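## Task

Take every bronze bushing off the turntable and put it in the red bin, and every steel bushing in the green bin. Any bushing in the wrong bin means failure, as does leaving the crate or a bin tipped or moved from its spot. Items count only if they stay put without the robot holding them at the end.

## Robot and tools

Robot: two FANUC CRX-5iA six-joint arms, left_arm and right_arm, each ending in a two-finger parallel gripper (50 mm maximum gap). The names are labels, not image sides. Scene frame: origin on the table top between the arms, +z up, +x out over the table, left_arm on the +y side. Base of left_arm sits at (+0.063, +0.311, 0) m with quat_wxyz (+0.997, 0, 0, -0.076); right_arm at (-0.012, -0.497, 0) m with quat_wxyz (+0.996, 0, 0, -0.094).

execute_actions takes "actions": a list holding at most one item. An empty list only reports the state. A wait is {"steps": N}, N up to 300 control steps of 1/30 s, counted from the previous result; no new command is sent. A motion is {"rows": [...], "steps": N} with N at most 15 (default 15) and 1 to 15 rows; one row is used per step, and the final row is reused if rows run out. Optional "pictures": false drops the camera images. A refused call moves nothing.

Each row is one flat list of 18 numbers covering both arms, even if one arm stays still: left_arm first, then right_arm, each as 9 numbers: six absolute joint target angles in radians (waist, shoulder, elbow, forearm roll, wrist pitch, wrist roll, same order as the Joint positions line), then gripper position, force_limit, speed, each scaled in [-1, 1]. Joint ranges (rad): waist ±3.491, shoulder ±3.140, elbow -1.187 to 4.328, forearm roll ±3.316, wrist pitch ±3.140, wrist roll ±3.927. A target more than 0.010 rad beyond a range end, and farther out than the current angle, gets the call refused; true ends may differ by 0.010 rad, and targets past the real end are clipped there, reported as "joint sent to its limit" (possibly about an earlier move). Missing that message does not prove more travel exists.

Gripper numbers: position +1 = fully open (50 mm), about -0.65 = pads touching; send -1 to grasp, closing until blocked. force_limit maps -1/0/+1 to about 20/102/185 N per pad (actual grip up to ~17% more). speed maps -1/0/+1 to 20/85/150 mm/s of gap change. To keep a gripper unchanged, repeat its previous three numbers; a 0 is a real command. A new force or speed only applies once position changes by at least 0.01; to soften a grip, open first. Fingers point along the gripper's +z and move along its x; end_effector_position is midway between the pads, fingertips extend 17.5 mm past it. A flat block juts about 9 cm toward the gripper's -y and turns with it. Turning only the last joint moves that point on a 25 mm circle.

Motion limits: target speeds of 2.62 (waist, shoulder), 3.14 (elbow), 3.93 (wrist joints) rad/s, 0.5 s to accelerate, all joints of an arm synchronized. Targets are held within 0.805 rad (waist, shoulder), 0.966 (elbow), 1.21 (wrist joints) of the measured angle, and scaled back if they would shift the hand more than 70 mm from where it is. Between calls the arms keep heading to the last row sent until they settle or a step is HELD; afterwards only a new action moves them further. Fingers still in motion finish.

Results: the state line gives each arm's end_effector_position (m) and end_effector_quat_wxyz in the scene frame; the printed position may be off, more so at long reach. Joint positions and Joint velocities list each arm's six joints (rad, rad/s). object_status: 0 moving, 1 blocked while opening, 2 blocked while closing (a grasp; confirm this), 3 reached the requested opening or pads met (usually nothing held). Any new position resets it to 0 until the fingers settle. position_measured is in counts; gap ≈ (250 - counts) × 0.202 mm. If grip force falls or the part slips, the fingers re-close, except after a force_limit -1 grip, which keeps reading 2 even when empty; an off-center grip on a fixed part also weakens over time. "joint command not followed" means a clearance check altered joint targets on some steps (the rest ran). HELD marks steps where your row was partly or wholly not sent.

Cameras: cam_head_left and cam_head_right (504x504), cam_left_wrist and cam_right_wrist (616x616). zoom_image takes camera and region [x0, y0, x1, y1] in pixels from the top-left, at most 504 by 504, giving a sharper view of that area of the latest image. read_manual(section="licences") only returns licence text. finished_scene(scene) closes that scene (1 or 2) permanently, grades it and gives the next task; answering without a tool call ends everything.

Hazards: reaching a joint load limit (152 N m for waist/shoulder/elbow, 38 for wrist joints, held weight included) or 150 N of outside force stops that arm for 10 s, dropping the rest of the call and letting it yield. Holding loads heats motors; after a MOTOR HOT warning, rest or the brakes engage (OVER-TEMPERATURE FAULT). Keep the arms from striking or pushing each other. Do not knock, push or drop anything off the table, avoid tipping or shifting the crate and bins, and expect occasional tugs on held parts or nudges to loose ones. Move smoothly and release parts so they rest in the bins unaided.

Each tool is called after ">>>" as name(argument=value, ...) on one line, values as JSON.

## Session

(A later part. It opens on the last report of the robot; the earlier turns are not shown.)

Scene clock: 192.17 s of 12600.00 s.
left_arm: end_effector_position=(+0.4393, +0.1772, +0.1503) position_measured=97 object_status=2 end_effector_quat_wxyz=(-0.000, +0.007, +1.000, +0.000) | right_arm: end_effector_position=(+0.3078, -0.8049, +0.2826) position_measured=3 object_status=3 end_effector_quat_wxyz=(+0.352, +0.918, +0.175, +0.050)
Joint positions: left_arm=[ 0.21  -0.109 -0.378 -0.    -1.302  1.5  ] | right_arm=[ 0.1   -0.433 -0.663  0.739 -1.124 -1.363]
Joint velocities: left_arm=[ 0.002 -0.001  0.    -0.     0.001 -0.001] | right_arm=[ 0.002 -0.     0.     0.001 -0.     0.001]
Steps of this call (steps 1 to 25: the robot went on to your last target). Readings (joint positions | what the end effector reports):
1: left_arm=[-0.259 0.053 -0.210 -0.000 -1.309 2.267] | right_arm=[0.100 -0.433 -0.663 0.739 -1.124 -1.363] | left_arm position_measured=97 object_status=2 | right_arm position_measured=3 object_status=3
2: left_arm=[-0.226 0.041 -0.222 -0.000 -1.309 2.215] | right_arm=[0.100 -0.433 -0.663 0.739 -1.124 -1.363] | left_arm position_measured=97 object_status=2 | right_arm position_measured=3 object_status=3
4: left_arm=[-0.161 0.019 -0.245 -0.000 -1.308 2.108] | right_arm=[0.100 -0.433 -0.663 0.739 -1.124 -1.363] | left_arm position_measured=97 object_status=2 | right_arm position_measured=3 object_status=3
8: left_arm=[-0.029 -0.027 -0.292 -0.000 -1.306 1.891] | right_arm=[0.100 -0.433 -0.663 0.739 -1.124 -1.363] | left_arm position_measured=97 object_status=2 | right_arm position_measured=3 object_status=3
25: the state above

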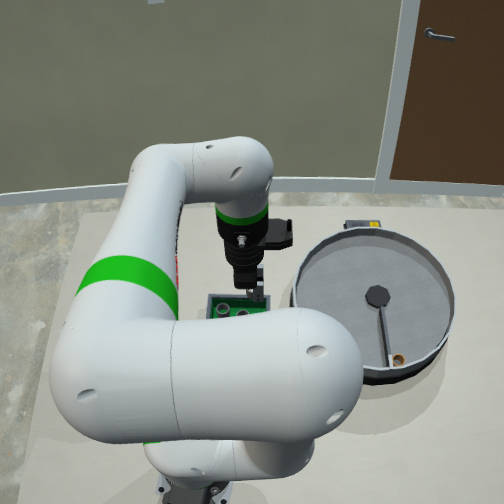

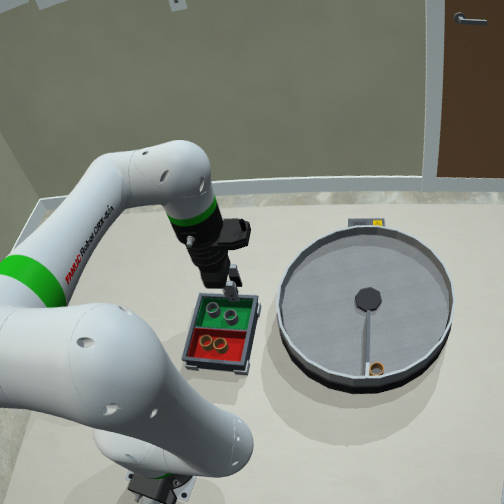

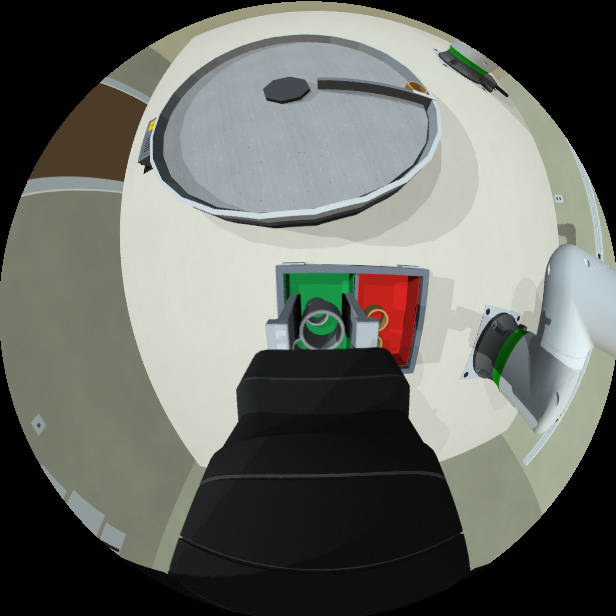

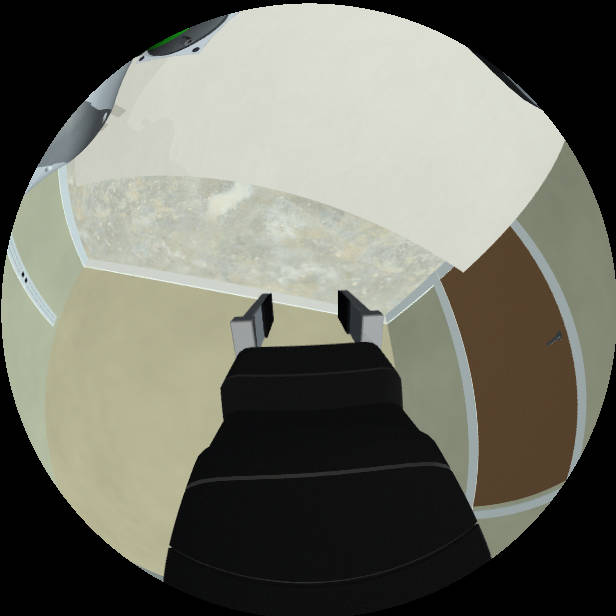

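>>> execute_actions(actions=[{"rows":[[0.198,-0.011,-0.526,0,-1.056,1.5,-1,-0.5,0,0.1,-0.433,-0.663,0.739,-1.124,-1.363,1,0,0]]}], pictures=false)

>>> execute_actions(actions=[{"rows":[[0.198,-0.011,-0.526,0,-1.056,1.5,0.6,-0.5,0,0.1,-0.433,-0.663,0.739,-1.124,-1.363,1,0,0]],"steps":8}], pictures=false)

>>> execute_actions(actions=[{"rows":[[0.198,-0.109,-0.378,0,-1.302,1.5,0.6,-0.5,0,0.1,-0.433,-0.663,0.739,-1.124,-1.363,1,0,0]],"steps":12}], pictures=false)

>>> execute_actions(actions=[{"rows":[[-0.72,0.15,-0.12,0,-1.301,3.9,0.6,-0.5,0,0.1,-0.433,-0.663,0.739,-1.124,-1.363,1,0,0]]}], pictures=false)

>>> execute_actions(actions=[{"steps":30}], pictures=false)

>>> execute_actions(actions=[{"rows":[[-0.727,0.178,-0.194,0,-1.199,3.9,0.6,-0.5,0,0.1,-0.433,-0.663,0.739,-1.124,-1.363,1,0,0]]}])

>>> zoom_image(camera="cam_left_wrist", region=[260,240,420,360])

>>> zoom_image(camera="cam_head_right", region=[340,320,420,390])

Scene clock: 212.07 s of 12600.00 s.
left_arm: end_effector_position=(+0.4376, +0.1728, +0.0553) position_measured=97 object_status=2 end_effector_quat_wxyz=(+0.000, +0.013, +1.000, +0.000) | right_arm: end_effector_position=(+0.3078, -0.8049, +0.2826) position_measured=3 object_status=3 end_effector_quat_wxyz=(+0.352, +0.918, +0.175, +0.050)
Joint positions: left_arm=[ 0.198 -0.011 -0.526 -0.    -1.056  1.5  ] | right_arm=[ 0.1   -0.433 -0.663  0.739 -1.124 -1.363]
Joint velocities: left_arm=[ 0.     0.    -0.002  0.     0.001  0.   ] | right_arm=[-0.001 -0.001 -0.    -0.    -0.001  0.001]
Steps of this call (steps 1 to 30: the robot went on to your last target; steps 31 to 582: nothing new was sent; steps 583 to 597: all 15 steps of this action). Readings (joint positions | what the end effector reports):
583: left_arm=[0.210 -0.109 -0.378 0.000 -1.301 1.500] | right_arm=[0.100 -0.433 -0.663 0.739 -1.124 -1.363] | left_arm position_measured=97 object_status=2 | right_arm position_measured=3 object_status=3
584: left_arm=[0.210 -0.107 -0.382 0.000 -1.295 1.500] | right_arm=[0.100 -0.433 -0.663 0.739 -1.124 -1.363] | left_arm position_measured=97 object_status=2 | right_arm position_measured=3 object_status=3
586: left_arm=[0.208 -0.092 -0.405 0.000 -1.258 1.500] | right_arm=[0.100 -0.433 -0.663 0.739 -1.124 -1.363] | left_arm position_measured=97 object_status=2 | right_arm position_measured=3 object_status=3
590: left_arm=[0.201 -0.033 -0.493 -0.000 -1.112 1.500] | right_arm=[0.100 -0.433 -0.663 0.739 -1.124 -1.363] | left_arm position_measured=97 object_status=2 | right_arm position_measured=3 object_status=3
597: the state above

Scene clock: 212.33 s of 12600.00 s.
left_arm: end_effector_position=(+0.4375, +0.1727, +0.0552) position_measured=63 object_status=0 end_effector_quat_wxyz=(-0.000, +0.013, +1.000, +0.000) | right_arm: end_effector_position=(+0.3078, -0.8049, +0.2826) position_measured=3 object_status=3 end_effector_quat_wxyz=(+0.352, +0.918, +0.175, +0.050)
Joint positions: left_arm=[ 0.198 -0.011 -0.526 -0.    -1.056  1.5  ] | right_arm=[ 0.1   -0.433 -0.663  0.739 -1.124 -1.363]
Joint velocities: left_arm=[-0.    -0.     0.001 -0.     0.001  0.   ] | right_arm=[ 0.    -0.    -0.    -0.001  0.     0.001]
Steps of this call (steps 1 to 8: all 8 steps of this action). Readings (joint positions | what the end effector reports):
1: left_arm=[0.198 -0.011 -0.526 -0.000 -1.056 1.500] | right_arm=[0.100 -0.433 -0.663 0.739 -1.124 -1.363] | left_arm position_measured=89 object_status=0 | right_arm position_measured=3 object_status=3
2: left_arm=[0.198 -0.011 -0.526 -0.000 -1.056 1.500] | right_arm=[0.100 -0.433 -0.663 0.739 -1.124 -1.363] | left_arm position_measured=75 object_status=0 | right_arm position_measured=3 object_status=3
4: left_arm=[0.198 -0.011 -0.526 -0.000 -1.056 1.500] | right_arm=[0.100 -0.433 -0.663 0.739 -1.124 -1.363] | left_arm position_measured=63 object_status=0 | right_arm position_measured=3 object_status=3
8: the state above

Scene clock: 212.73 s of 12600.00 s.
left_arm: end_effector_position=(+0.4377, +0.1727, +0.1501) position_measured=63 object_status=3 end_effector_quat_wxyz=(-0.000, +0.013, +1.000, -0.000) | right_arm: end_effector_position=(+0.3078, -0.8049, +0.2826) position_measured=3 object_status=3 end_effector_quat_wxyz=(+0.352, +0.918, +0.175, +0.050)
Joint positions: left_arm=[ 0.198 -0.109 -0.378  0.    -1.302  1.5  ] | right_arm=[ 0.1   -0.433 -0.663  0.739 -1.124 -1.363]
Joint velocities: left_arm=[-0.001  0.001  0.    -0.001 -0.017  0.   ] | right_arm=[-0.002 -0.     0.    -0.001 -0.     0.001]
Steps of this call (steps 1 to 12: all 12 steps of this action). Readings (joint positions | what the end effector reports):
1: left_arm=[0.198 -0.011 -0.526 -0.000 -1.056 1.500] | right_arm=[0.100 -0.433 -0.663 0.739 -1.124 -1.363] | left_arm position_measured=63 object_status=0 | right_arm position_measured=3 object_status=3
2: left_arm=[0.198 -0.013 -0.523 -0.000 -1.062 1.500] | right_arm=[0.100 -0.433 -0.663 0.739 -1.124 -1.363] | left_arm position_measured=63 object_status=0 | right_arm position_measured=3 object_status=3
4: left_arm=[0.198 -0.028 -0.500 -0.000 -1.100 1.500] | right_arm=[0.100 -0.433 -0.663 0.739 -1.124 -1.363] | left_arm position_measured=63 object_status=3 | right_arm position_measured=3 object_status=3
8: left_arm=[0.198 -0.087 -0.411 0.000 -1.246 1.500] | right_arm=[0.100 -0.433 -0.663 0.739 -1.124 -1.363] | left_arm position_measured=63 object_status=3 | right_arm position_measured=3 object_status=3
12: the state above

Scene clock: 213.23 s of 12600.00 s.
left_arm: end_effector_position=(+0.4179, +0.0288, +0.1519) position_measured=63 object_status=3 end_effector_quat_wxyz=(-0.001, -0.105, +0.994, +0.000) | right_arm: end_effector_position=(+0.3078, -0.8049, +0.2826) position_measured=3 object_status=3 end_effector_quat_wxyz=(+0.352, +0.918, +0.175, +0.050)
Joint positions: left_arm=[-0.178  0.002 -0.269  0.    -1.302  2.113] | right_arm=[ 0.1   -0.433 -0.663  0.739 -1.124 -1.363]
Joint velocities: left_arm=[-0.897  0.246  0.247  0.     0.002  1.814] | right_arm=[ 0.    -0.    -0.     0.     0.001 -0.   ]
Steps of this call (steps 1 to 15: all 15 steps of this action). Readings (joint positions | what the end effector reports):
1: left_arm=[0.198 -0.109 -0.378 0.000 -1.302 1.500] | right_arm=[0.100 -0.433 -0.663 0.739 -1.124 -1.363] | left_arm position_measured=63 object_status=3 | right_arm position_measured=3 object_status=3
2: left_arm=[0.194 -0.107 -0.377 0.000 -1.302 1.506] | right_arm=[0.100 -0.433 -0.663 0.739 -1.124 -1.363] | left_arm position_measured=63 object_status=3 | right_arm position_measured=3 object_status=3
4: left_arm=[0.169 -0.098 -0.369 0.000 -1.302 1.544] | right_arm=[0.100 -0.433 -0.663 0.739 -1.124 -1.363] | left_arm position_measured=63 object_status=3 | right_arm position_measured=3 object_status=3
8: left_arm=[0.052 -0.061 -0.333 0.000 -1.302 1.719] | right_arm=[0.100 -0.433 -0.663 0.739 -1.124 -1.363] | left_arm position_measured=63 object_status=3 | right_arm position_measured=3 object_status=3
15: the state above

Scene clock: 214.23 s of 12600.00 s.
left_arm: end_effector_position=(+0.2940, -0.1399, +0.1477) position_measured=63 object_status=3 end_effector_quat_wxyz=(-0.000, +0.666, -0.746, -0.000) | right_arm: end_effector_position=(+0.3078, -0.8049, +0.2826) position_measured=3 object_status=3 end_effector_quat_wxyz=(+0.352, +0.918, +0.175, +0.050)
Joint positions: left_arm=[-0.72   0.15  -0.12  -0.    -1.301  3.9  ] | right_arm=[ 0.1   -0.433 -0.663  0.739 -1.124 -1.363]
Joint velocities: left_arm=[-0.001  0.001  0.     0.     0.     0.002] | right_arm=[ 0.     0.     0.    -0.001  0.    -0.   ]
Steps of this call (steps 1 to 30: the robot went on to your last target). Readings (joint positions | what the end effector reports):
1: left_arm=[-0.208 0.010 -0.261 0.000 -1.302 2.176] | right_arm=[0.100 -0.433 -0.663 0.739 -1.124 -1.363] | left_arm position_measured=63 object_status=3 | right_arm position_measured=3 object_status=3
2: left_arm=[-0.238 0.018 -0.253 0.000 -1.302 2.240] | right_arm=[0.100 -0.433 -0.663 0.739 -1.124 -1.363] | left_arm position_measured=63 object_status=3 | right_arm position_measured=3 object_status=3
4: left_arm=[-0.294 0.034 -0.237 0.000 -1.302 2.377] | right_arm=[0.100 -0.433 -0.663 0.739 -1.124 -1.363] | left_arm position_measured=63 object_status=3 | right_arm position_measured=3 object_status=3
8: left_arm=[-0.401 0.063 -0.208 0.000 -1.301 2.686] | right_arm=[0.100 -0.433 -0.663 0.739 -1.124 -1.363] | left_arm position_measured=63 object_status=3 | right_arm position_measured=3 object_status=3
30: the state above

Scene clock: 214.73 s of 12600.00 s.
left_arm: end_effector_position=(+0.2892, -0.1396, +0.1042) position_measured=63 object_status=3 end_effector_quat_wxyz=(-0.000, +0.663, -0.749, -0.000) | right_arm: end_effector_position=(+0.3078, -0.8049, +0.2826) position_measured=3 object_status=3 end_effector_quat_wxyz=(+0.352, +0.918, +0.175, +0.050)
Joint positions: left_arm=[-0.727  0.178 -0.194 -0.    -1.199  3.9  ] | right_arm=[ 0.1   -0.433 -0.663  0.739 -1.124 -1.363]
Joint velocities: left_arm=[-0.002 -0.001 -0.001  0.     0.    -0.001] | right_arm=[-0.     0.     0.     0.001 -0.001  0.   ]
Steps of this call (steps 1 to 15: all 15 steps of this action). Readings (joint positions | what the end effector reports):
1: left_arm=[-0.720 0.150 -0.120 -0.000 -1.300 3.900] | right_arm=[0.100 -0.433 -0.663 0.739 -1.124 -1.363] | left_arm position_measured=63 object_status=3 | right_arm position_measured=3 object_status=3
2: left_arm=[-0.720 0.152 -0.124 -0.000 -1.294 3.900] | right_arm=[0.100 -0.433 -0.663 0.739 -1.124 -1.363] | left_arm position_measured=63 object_status=3 | right_arm position_measured=3 object_status=3
4: left_arm=[-0.723 0.162 -0.152 -0.000 -1.257 3.900] | right_arm=[0.100 -0.433 -0.663 0.739 -1.124 -1.363] | left_arm position_measured=63 object_status=3 | right_arm position_measured=3 object_status=3
8: left_arm=[-0.727 0.178 -0.194 -0.000 -1.200 3.900] | right_arm=[0.100 -0.433 -0.663 0.739 -1.124 -1.363] | left_arm position_measured=63 object_status=3 | right_arm position_measured=3 object_status=3
15: the state above

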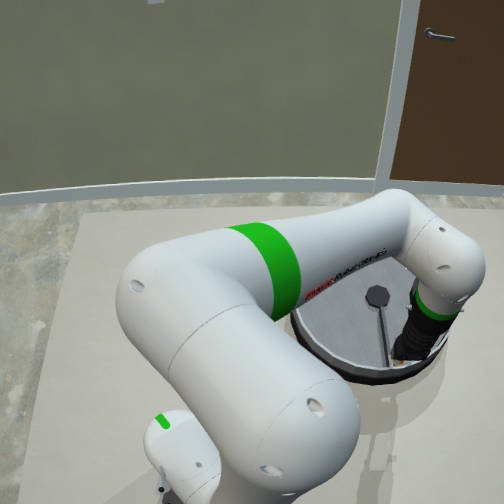

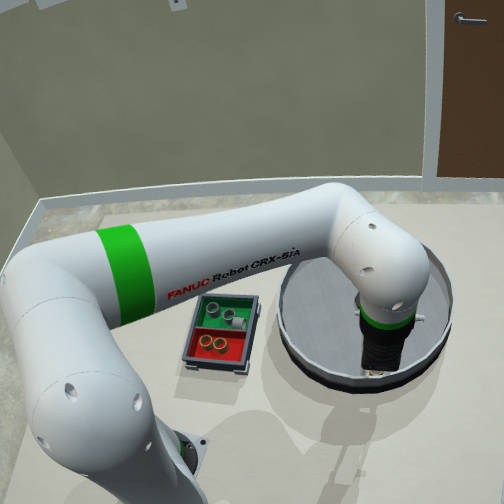

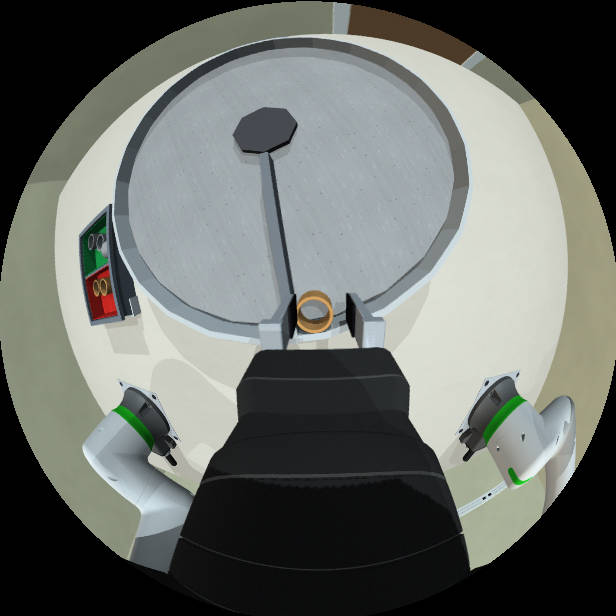

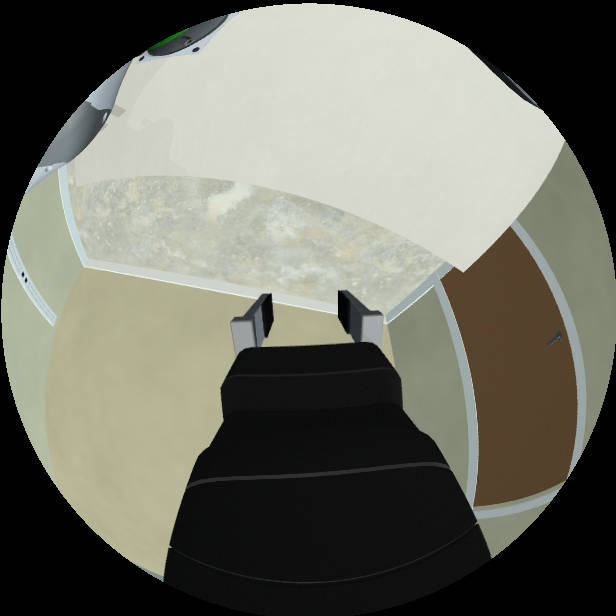

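Region (260, 240, 420, 360) of cam_left_wrist's 616x616 image, scaled by 3.150, with more detail than that image has; it fills the top 378 rows of this view, and the rest is white.

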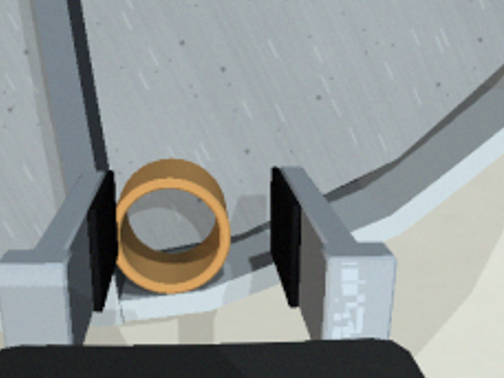

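Region (340, 320, 420, 390) of cam_head_right's 504x504 image, scaled by 6.300, with more detail than that image has; it fills the top 441 rows of this view, and the rest is white.

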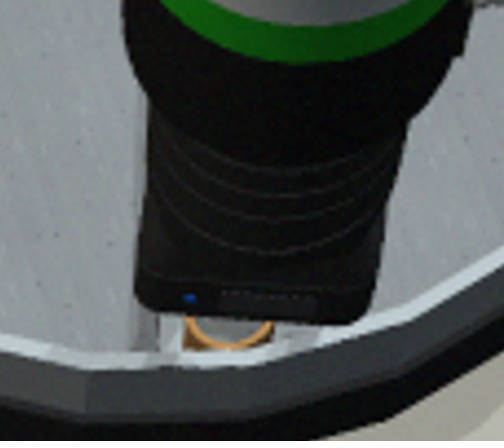

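>>> execute_actions(actions=[{"rows":[[-0.722,0.185,-0.228,0,-1.158,3.9,0.6,-0.5,0,0.1,-0.433,-0.663,0.739,-1.124,-1.363,1,0,0]],"steps":10}], pictures=false)

>>> execute_actions(actions=[{"rows":[[-0.722,0.185,-0.228,0,-1.158,3.9,-1,-0.5,0,0.1,-0.433,-0.663,0.739,-1.124,-1.363,1,0,0]]}], pictures=false)

Scene clock: 231.23 s of 12600.00 s.
left_arm: end_effector_position=(+0.2890, -0.1389, +0.0992) position_measured=63 object_status=3 end_effector_quat_wxyz=(+0.001, +0.664, -0.748, +0.001) | right_arm: end_effector_position=(+0.3078, -0.8049, +0.2826) position_measured=3 object_status=3 end_effector_quat_wxyz=(+0.352, +0.918, +0.175, +0.050)
Joint positions: left_arm=[-0.726  0.179 -0.206  0.001 -1.184  3.9  ] | right_arm=[ 0.1   -0.433 -0.663  0.739 -1.124 -1.363]
Joint velocities: left_arm=[ 0.001 -0.     0.    -0.001  0.     0.   ] | right_arm=[ 0.    -0.     0.     0.     0.001 -0.001]
FORCE FAULT: contact force on the left arm reached its limit, and that arm stopped for 10 seconds. The contact can be on any part of that arm, not only on its tool. That arm's remaining commands of this call were not run. That arm holds still and accepts commands again. Move the arm away from the contact; if what it grips holds it there, let go first. Pushing or pulling that hard again can fault the arm again.
The stop of the left arm began at step 195 of this call (marked STOPPED below). From that step on that arm followed nothing that you had sent. 7 of its steps, steps kept back included, did not run and will not run. Nothing is kept back now, and the robot has no last target.
Steps of this call (steps 1 to 15: the robot went on to your last target; steps 16 to 191: nothing new was sent; steps 192 to 201: all 10 steps of this action; steps 202 to 495: the stop continued). Readings (joint positions | what the end effector reports):
192: left_arm=[-0.727 0.178 -0.194 0.000 -1.198 3.900] | right_arm=[0.100 -0.433 -0.663 0.739 -1.124 -1.363] | left_arm position_measured=63 object_status=3 | right_arm position_measured=3 object_status=3
193: left_arm=[-0.727 0.179 -0.199 0.000 -1.192 3.900] | right_arm=[0.100 -0.433 -0.663 0.739 -1.124 -1.363] | left_arm position_measured=63 object_status=3 | right_arm position_measured=3 object_status=3
195: left_arm=[-0.726 0.179 -0.206 0.001 -1.184 3.900] | right_arm=[0.100 -0.433 -0.663 0.739 -1.124 -1.363] | left_arm position_measured=63 object_status=3 | right_arm position_measured=3 object_status=3 STOPPED (the left arm)
199: left_arm=[-0.726 0.179 -0.206 0.001 -1.184 3.900] | right_arm=[0.100 -0.433 -0.663 0.739 -1.124 -1.363] | left_arm position_measured=63 object_status=3 | right_arm position_measured=3 object_status=3
495: the state above

Scene clock: 231.27 s of 12600.00 s.
left_arm: end_effector_position=(+0.2891, -0.1390, +0.0994) position_measured=63 object_status=3 end_effector_quat_wxyz=(+0.001, +0.664, -0.748, +0.001) | right_arm: end_effector_position=(+0.3078, -0.8049, +0.2826) position_measured=3 object_status=3 end_effector_quat_wxyz=(+0.352, +0.918, +0.175, +0.050)
Joint positions: left_arm=[-0.726  0.179 -0.206  0.001 -1.184  3.9  ] | right_arm=[ 0.1   -0.433 -0.663  0.739 -1.124 -1.363]
Joint velocities: left_arm=[ 0.     0.001 -0.     0.    -0.    -0.   ] | right_arm=[-0.    -0.     0.     0.     0.001 -0.001]
A stop began in an earlier call of the same reply, so what this call sent did not run. Send another action.
Steps of this call (step 1: nothing new was sent). Readings (joint positions | what the end effector reports):
1: the state above

>>> execute_actions(actions=[{"rows":[[-0.631,0.14,-0.16,0,-1.271,2.354,0.35,-0.5,0,0.1,-0.433,-0.663,0.739,-1.124,-1.363,1,0,0]]}], pictures=false)

>>> execute_actions(actions=[{"steps":15}], pictures=false)

>>> execute_actions(actions=[{"rows":[[-0.631,0.168,-0.211,0,-1.192,2.354,0.35,-0.5,0,0.1,-0.433,-0.663,0.739,-1.124,-1.363,1,0,0]]}])

>>> zoom_image(camera="cam_left_wrist", region=[290,270,410,360])

>>> zoom_image(camera="cam_head_right", region=[350,335,410,385])

>>> zoom_image(camera="cam_head_left", region=[370,325,430,375])

Scene clock: 239.33 s of 12600.00 s.
left_arm: end_effector_position=(+0.3042, -0.1411, +0.1225) position_measured=100 object_status=3 end_effector_quat_wxyz=(-0.000, -0.316, +0.949, -0.000) | right_arm: end_effector_position=(+0.3078, -0.8049, +0.2826) position_measured=3 object_status=3 end_effector_quat_wxyz=(+0.352, +0.918, +0.175, +0.050)
Joint positions: left_arm=[-0.666  0.154 -0.177  0.    -1.239  3.033] | right_arm=[ 0.1   -0.433 -0.663  0.739 -1.124 -1.363]
Joint velocities: left_arm=[ 0.169 -0.068  0.081 -0.002 -0.155 -3.185] | right_arm=[-0.001  0.    -0.    -0.    -0.001 -0.001]
Steps of this call (steps 1 to 227: nothing new was sent; steps 228 to 242: all 15 steps of this action). Readings (joint positions | what the end effector reports):
228: left_arm=[-0.726 0.179 -0.206 0.001 -1.184 3.900] | right_arm=[0.100 -0.433 -0.663 0.739 -1.124 -1.363] | left_arm position_measured=71 object_status=0 | right_arm position_measured=3 object_status=3
229: left_arm=[-0.725 0.179 -0.206 0.001 -1.184 3.894] | right_arm=[0.100 -0.433 -0.663 0.739 -1.124 -1.363] | left_arm position_measured=85 object_status=0 | right_arm position_measured=3 object_status=3
231: left_arm=[-0.723 0.178 -0.205 0.001 -1.187 3.856] | right_arm=[0.100 -0.433 -0.663 0.739 -1.124 -1.363] | left_arm position_measured=100 object_status=0 | right_arm position_measured=3 object_status=3
235: left_arm=[-0.708 0.172 -0.197 0.001 -1.200 3.676] | right_arm=[0.100 -0.433 -0.663 0.739 -1.124 -1.363] | left_arm position_measured=100 object_status=0 | right_arm position_measured=3 object_status=3
242: the state above

Scene clock: 239.83 s of 12600.00 s.
left_arm: end_effector_position=(+0.3026, -0.1365, +0.1359) position_measured=100 object_status=3 end_effector_quat_wxyz=(-0.000, +0.000, +1.000, +0.000) | right_arm: end_effector_position=(+0.3078, -0.8049, +0.2826) position_measured=3 object_status=3 end_effector_quat_wxyz=(+0.352, +0.918, +0.175, +0.050)
Joint positions: left_arm=[-0.631  0.14  -0.16  -0.    -1.271  2.354] | right_arm=[ 0.1   -0.433 -0.663  0.739 -1.124 -1.363]
Joint velocities: left_arm=[ 0.    -0.001 -0.001 -0.     0.001 -0.002] | right_arm=[-0.001 -0.     0.    -0.    -0.001 -0.002]
Steps of this call (steps 1 to 15: the robot went on to your last target). Readings (joint positions | what the end effector reports):
1: left_arm=[-0.660 0.152 -0.174 0.000 -1.244 2.929] | right_arm=[0.100 -0.433 -0.663 0.739 -1.124 -1.363] | left_arm position_measured=100 object_status=3 | right_arm position_measured=3 object_status=3
2: left_arm=[-0.655 0.150 -0.172 0.000 -1.249 2.833] | right_arm=[0.100 -0.433 -0.663 0.739 -1.124 -1.363] | left_arm position_measured=100 object_status=3 | right_arm position_measured=3 object_status=3
4: left_arm=[-0.647 0.146 -0.168 0.000 -1.257 2.668] | right_arm=[0.100 -0.433 -0.663 0.739 -1.124 -1.363] | left_arm position_measured=100 object_status=3 | right_arm position_measured=3 object_status=3
8: left_arm=[-0.635 0.142 -0.162 0.000 -1.267 2.443] | right_arm=[0.100 -0.433 -0.663 0.739 -1.124 -1.363] | left_arm position_measured=100 object_status=3 | right_arm position_measured=3 object_status=3
15: the state above

Scene clock: 240.33 s of 12600.00 s.
left_arm: end_effector_position=(+0.3027, -0.1366, +0.1021) position_measured=100 object_status=3 end_effector_quat_wxyz=(-0.000, +0.000, +1.000, +0.000) | right_arm: end_effector_position=(+0.3078, -0.8049, +0.2826) position_measured=3 object_status=3 end_effector_quat_wxyz=(+0.352, +0.918, +0.175, +0.050)
Joint positions: left_arm=[-0.631  0.168 -0.211 -0.    -1.192  2.354] | right_arm=[ 0.1   -0.433 -0.663  0.739 -1.124 -1.363]
Joint velocities: left_arm=[ 0.    -0.001  0.001  0.001 -0.001 -0.001] | right_arm=[ 0.    -0.     0.     0.    -0.001  0.001]
Steps of this call (steps 1 to 15: all 15 steps of this action). Readings (joint positions | what the end effector reports):
1: left_arm=[-0.631 0.140 -0.160 -0.000 -1.271 2.354] | right_arm=[0.100 -0.433 -0.663 0.739 -1.124 -1.363] | left_arm position_measured=100 object_status=3 | right_arm position_measured=3 object_status=3
2: left_arm=[-0.631 0.142 -0.164 -0.000 -1.265 2.354] | right_arm=[0.100 -0.433 -0.663 0.739 -1.124 -1.363] | left_arm position_measured=100 object_status=3 | right_arm position_measured=3 object_status=3
4: left_arm=[-0.631 0.155 -0.188 -0.000 -1.228 2.354] | right_arm=[0.100 -0.433 -0.663 0.739 -1.124 -1.363] | left_arm position_measured=100 object_status=3 | right_arm position_measured=3 object_status=3
8: left_arm=[-0.631 0.168 -0.211 -0.000 -1.192 2.354] | right_arm=[0.100 -0.433 -0.663 0.739 -1.124 -1.363] | left_arm position_measured=100 object_status=3 | right_arm position_measured=3 object_status=3
15: the state above

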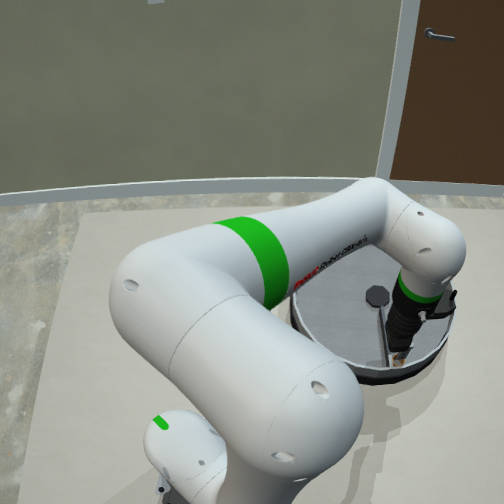

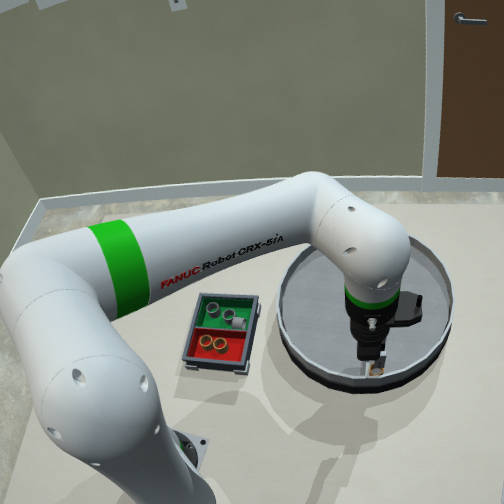

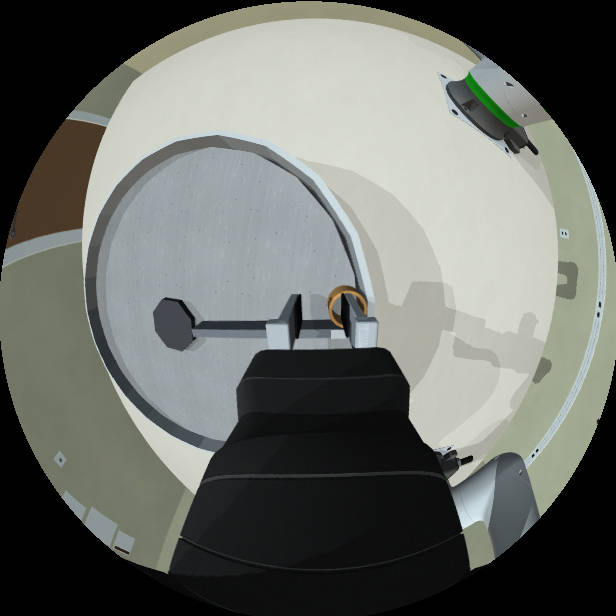

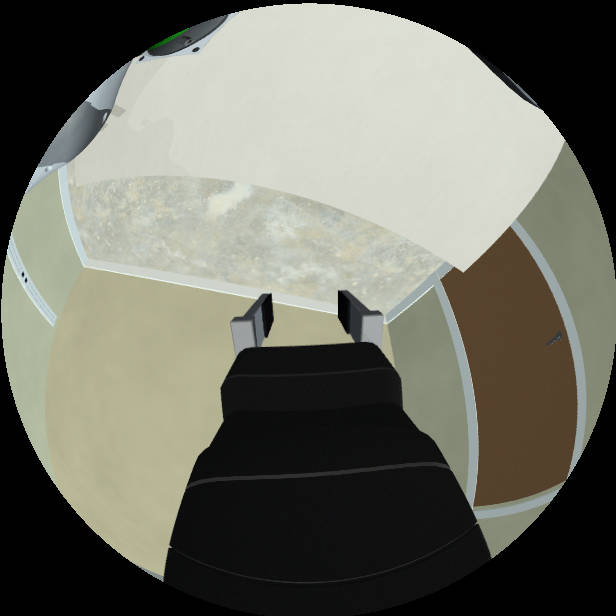

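Region (290, 270, 410, 360) of cam_left_wrist's 616x616 image, scaled by 4.200, with more detail than that image has; it fills the top 378 rows of this view, and the rest is white.

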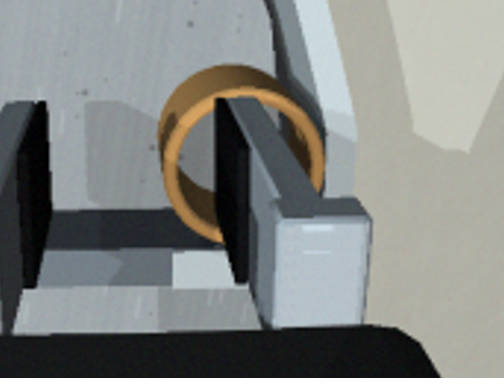

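Region (350, 335, 410, 385) of cam_head_right's 504x504 image, scaled by 8.400, with more detail than that image has.

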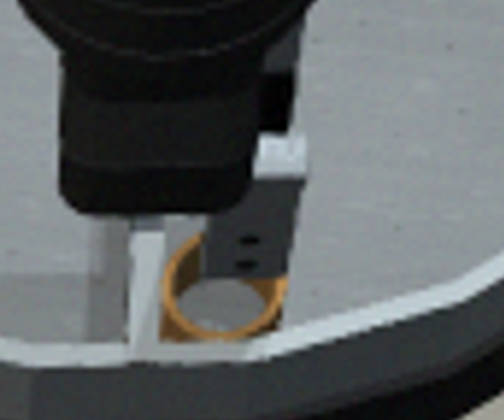

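Region (370, 325, 430, 375) of cam_head_left's 504x504 image, scaled by 8.400, with more detail than that image has.

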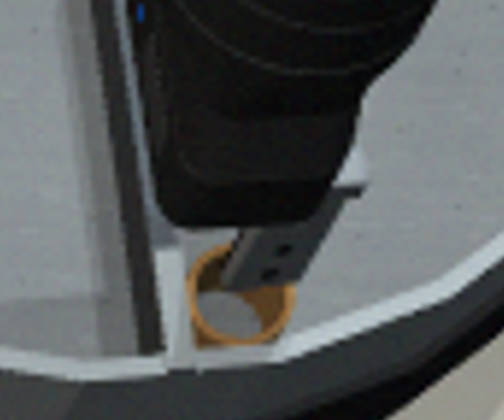

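>>> execute_actions(actions=[{"rows":[[-0.631,0.1615,-0.232,0,-1.1775,2.354,0.33,-0.5,0,0.1,-0.433,-0.663,0.739,-1.124,-1.363,1,0,0]]}])

>>> zoom_image(camera="cam_left_wrist", region=[290,270,410,360])

>>> zoom_image(camera="cam_head_right", region=[350,335,410,385])

Scene clock: 246.13 s of 12600.00 s.
left_arm: end_effector_position=(+0.2991, -0.1331, +0.0969) position_measured=103 object_status=3 end_effector_quat_wxyz=(-0.000, +0.000, +1.000, -0.000) | right_arm: end_effector_position=(+0.3078, -0.8049, +0.2826) position_measured=3 object_status=3 end_effector_quat_wxyz=(+0.352, +0.918, +0.175, +0.050)
Joint positions: left_arm=[-0.631  0.161 -0.232  0.    -1.178  2.354] | right_arm=[ 0.1   -0.433 -0.663  0.739 -1.124 -1.363]
Joint velocities: left_arm=[-0.001  0.002 -0.    -0.001 -0.001 -0.001] | right_arm=[-0.001 -0.    -0.    -0.    -0.     0.001]
Steps of this call (steps 1 to 15: the robot went on to your last target; steps 16 to 159: nothing new was sent; steps 160 to 174: all 15 steps of this action). Readings (joint positions | what the end effector reports):
160: left_arm=[-0.631 0.168 -0.211 0.000 -1.192 2.354] | right_arm=[0.100 -0.433 -0.663 0.739 -1.124 -1.363] | left_arm position_measured=102 object_status=0 | right_arm position_measured=3 object_status=3
161: left_arm=[-0.631 0.166 -0.216 0.000 -1.188 2.354] | right_arm=[0.100 -0.433 -0.663 0.739 -1.124 -1.363] | left_arm position_measured=103 object_status=0 | right_arm position_measured=3 object_status=3
163: left_arm=[-0.631 0.162 -0.231 0.000 -1.178 2.354] | right_arm=[0.100 -0.433 -0.663 0.739 -1.124 -1.363] | left_arm position_measured=103 object_status=0 | right_arm position_measured=3 object_status=3
167: left_arm=[-0.631 0.161 -0.232 0.000 -1.178 2.354] | right_arm=[0.100 -0.433 -0.663 0.739 -1.124 -1.363] | left_arm position_measured=103 object_status=3 | right_arm position_measured=3 object_status=3
174: the state above

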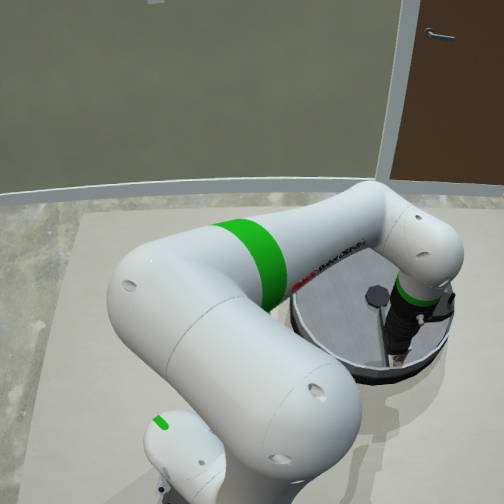

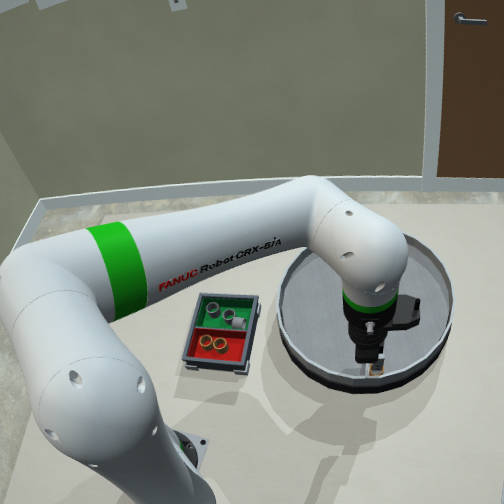

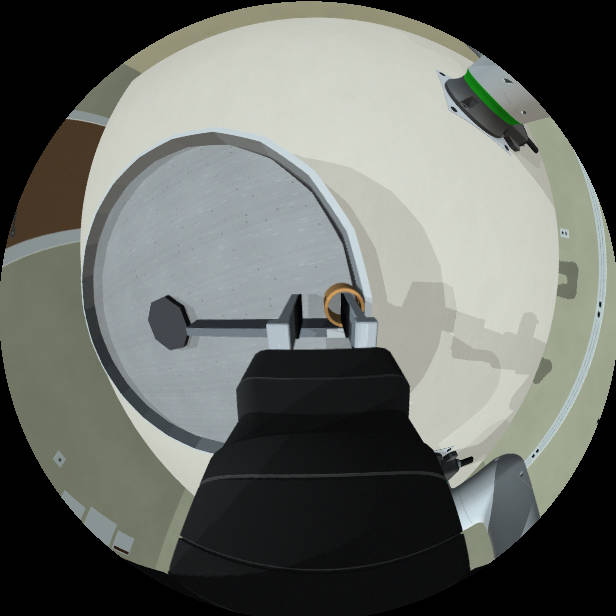

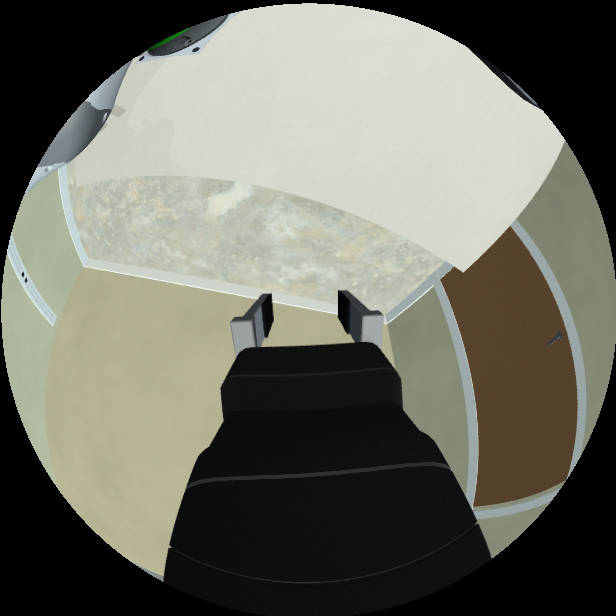

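Region (290, 270, 410, 360) of cam_left_wrist's 616x616 image, scaled by 4.200, with more detail than that image has; it fills the top 378 rows of this view, and the rest is white.

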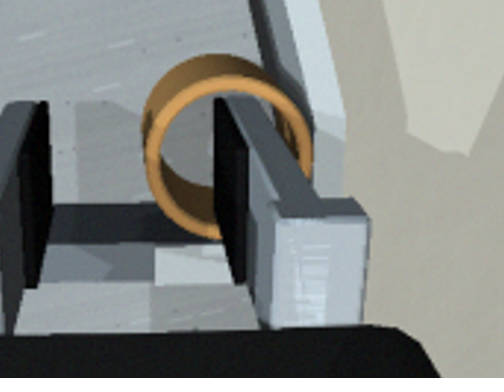

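Region (350, 335, 410, 385) of cam_head_right's 504x504 image, scaled by 8.400, with more detail than that image has.

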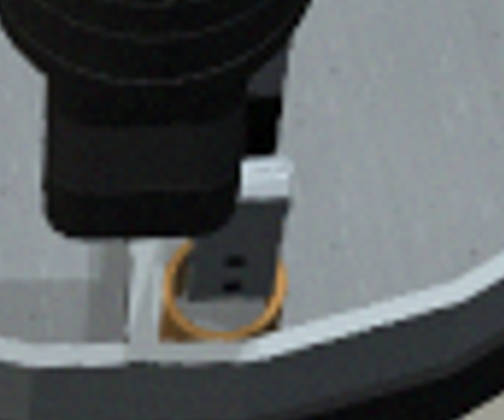

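Looks aligned; descend gradually.

>>> execute_actions(actions=[{"rows":[[-0.631,0.1645,-0.236,0,-1.1705,2.354,0.25,-0.5,0,0.1,-0.433,-0.663,0.739,-1.124,-1.363,1,0,0]],"steps":8}], pictures=false)

>>> execute_actions(actions=[{"rows":[[-0.631,0.1665,-0.2386,0,-1.166,2.354,0.25,-0.5,0,0.1,-0.433,-0.663,0.739,-1.124,-1.363,1,0,0]],"steps":8}], pictures=false)

>>> execute_actions(actions=[{"rows":[[-0.631,0.1685,-0.2412,0,-1.1613,2.354,0.25,-0.5,0,0.1,-0.433,-0.663,0.739,-1.124,-1.363,1,0,0]],"steps":8}])

>>> zoom_image(camera="cam_head_right", region=[350,335,410,385])

Scene clock: 263.43 s of 12600.00 s.
left_arm: end_effector_position=(+0.2995, -0.1356, +0.0972) position_measured=116 object_status=3 end_effector_quat_wxyz=(+0.000, -0.001, +1.000, -0.004) | right_arm: end_effector_position=(+0.3078, -0.8049, +0.2826) position_measured=3 object_status=3 end_effector_quat_wxyz=(+0.352, +0.918, +0.175, +0.050)
Joint positions: left_arm=[-0.631  0.162 -0.233  0.005 -1.171  2.354] | right_arm=[ 0.1   -0.433 -0.663  0.739 -1.124 -1.363]
Joint velocities: left_arm=[ 0.     0.001  0.001 -0.    -0.    -0.001] | right_arm=[-0.003 -0.     0.    -0.    -0.001 -0.001]
FORCE FAULT: contact force on the left arm reached its limit, and that arm stopped for 10 seconds. The contact can be on any part of that arm, not only on its tool. That arm's remaining commands of this call were not run. That arm holds still and accepts commands again. Move the arm away from the contact; if what it grips holds it there, let go first. Pushing or pulling that hard again can fault the arm again.
The stop of the left arm began at step 219 of this call (marked STOPPED below). From that step on that arm followed nothing that you had sent. 2 of its steps, steps kept back included, did not run and will not run. Nothing is kept back now, and the robot has no last target.
Steps of this call (steps 1 to 15: the robot went on to your last target; steps 16 to 212: nothing new was sent; steps 213 to 220: all 8 steps of this action; steps 221 to 519: the stop continued). Readings (joint positions | what the end effector reports):
213: left_arm=[-0.631 0.162 -0.232 -0.000 -1.177 2.354] | right_arm=[0.100 -0.433 -0.663 0.739 -1.124 -1.363] | left_arm position_measured=111 object_status=0 | right_arm position_measured=3 object_status=3
214: left_arm=[-0.631 0.163 -0.234 0.000 -1.174 2.354] | right_arm=[0.100 -0.433 -0.663 0.739 -1.124 -1.363] | left_arm position_measured=115 object_status=0 | right_arm position_measured=3 object_status=3
216: left_arm=[-0.631 0.164 -0.235 0.001 -1.171 2.354] | right_arm=[0.100 -0.433 -0.663 0.739 -1.124 -1.363] | left_arm position_measured=115 object_status=0 | right_arm position_measured=3 object_status=3
219: left_arm=[-0.631 0.162 -0.233 0.005 -1.171 2.354] | right_arm=[0.100 -0.433 -0.663 0.739 -1.124 -1.363] | left_arm position_measured=116 object_status=0 | right_arm position_measured=3 object_status=3 STOPPED (the left arm)
220: left_arm=[-0.631 0.162 -0.233 0.005 -1.171 2.354] | right_arm=[0.100 -0.433 -0.663 0.739 -1.124 -1.363] | left_arm position_measured=116 object_status=3 | right_arm position_measured=3 object_status=3
519: the state above

Scene clock: 263.47 s of 12600.00 s.
left_arm: end_effector_position=(+0.2995, -0.1356, +0.0972) position_measured=116 object_status=3 end_effector_quat_wxyz=(+0.000, -0.001, +1.000, -0.004) | right_arm: end_effector_position=(+0.3078, -0.8049, +0.2826) position_measured=3 object_status=3 end_effector_quat_wxyz=(+0.352, +0.918, +0.175, +0.050)
Joint positions: left_arm=[-0.631  0.162 -0.233  0.005 -1.171  2.354] | right_arm=[ 0.1   -0.433 -0.663  0.739 -1.124 -1.363]
Joint velocities: left_arm=[-0.001 -0.002  0.001 -0.001 -0.    -0.   ] | right_arm=[ 0.001 -0.    -0.     0.001 -0.001  0.001]
A stop began in an earlier call of the same reply, so what this call sent did not run. Send another action.
Steps of this call (step 1: nothing new was sent). Readings (joint positions | what the end effector reports):
1: the state above

Scene clock: 263.50 s of 12600.00 s.
left_arm: end_effector_position=(+0.2995, -0.1356, +0.0972) position_measured=116 object_status=3 end_effector_quat_wxyz=(+0.000, -0.001, +1.000, -0.004) | right_arm: end_effector_position=(+0.3078, -0.8049, +0.2826) position_measured=3 object_status=3 end_effector_quat_wxyz=(+0.352, +0.918, +0.175, +0.050)
Joint positions: left_arm=[-0.631  0.162 -0.233  0.005 -1.171  2.354] | right_arm=[ 0.1   -0.433 -0.663  0.739 -1.124 -1.363]
Joint velocities: left_arm=[ 0.     0.001 -0.001 -0.    -0.    -0.   ] | right_arm=[ 0.001 -0.     0.    -0.     0.    -0.001]
A stop began in an earlier call of the same reply, so what this call sent did not run. Send another action.
Steps of this call (step 1: nothing new was sent). Readings (joint positions | what the end effector reports):
1: the state above

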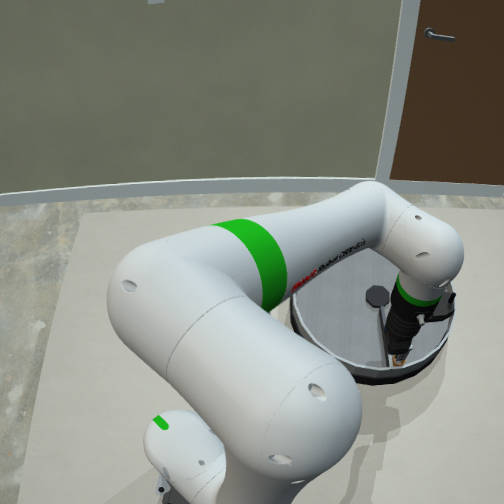

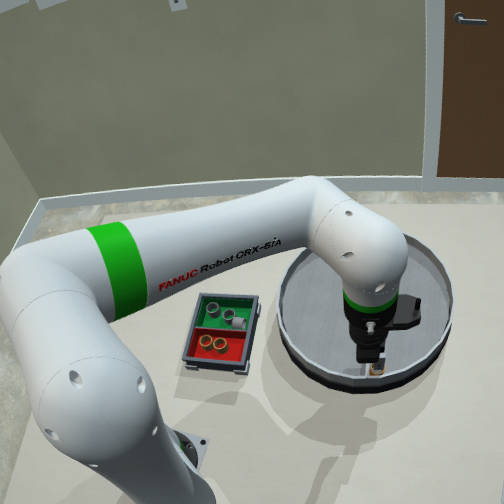

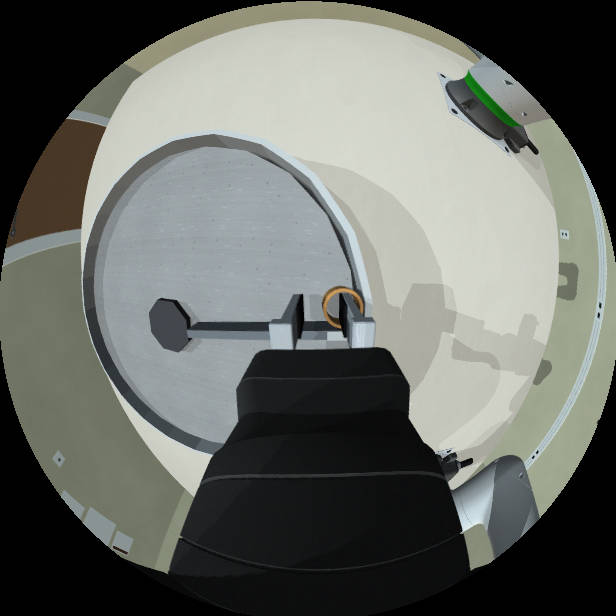

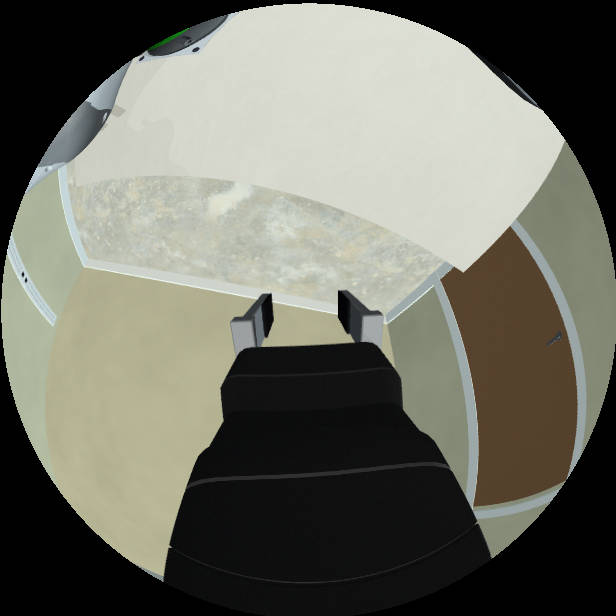

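Region (350, 335, 410, 385) of cam_head_right's 504x504 image, scaled by 8.400, with more detail than that image has.

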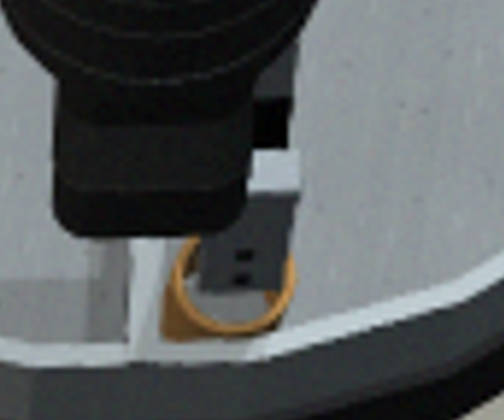

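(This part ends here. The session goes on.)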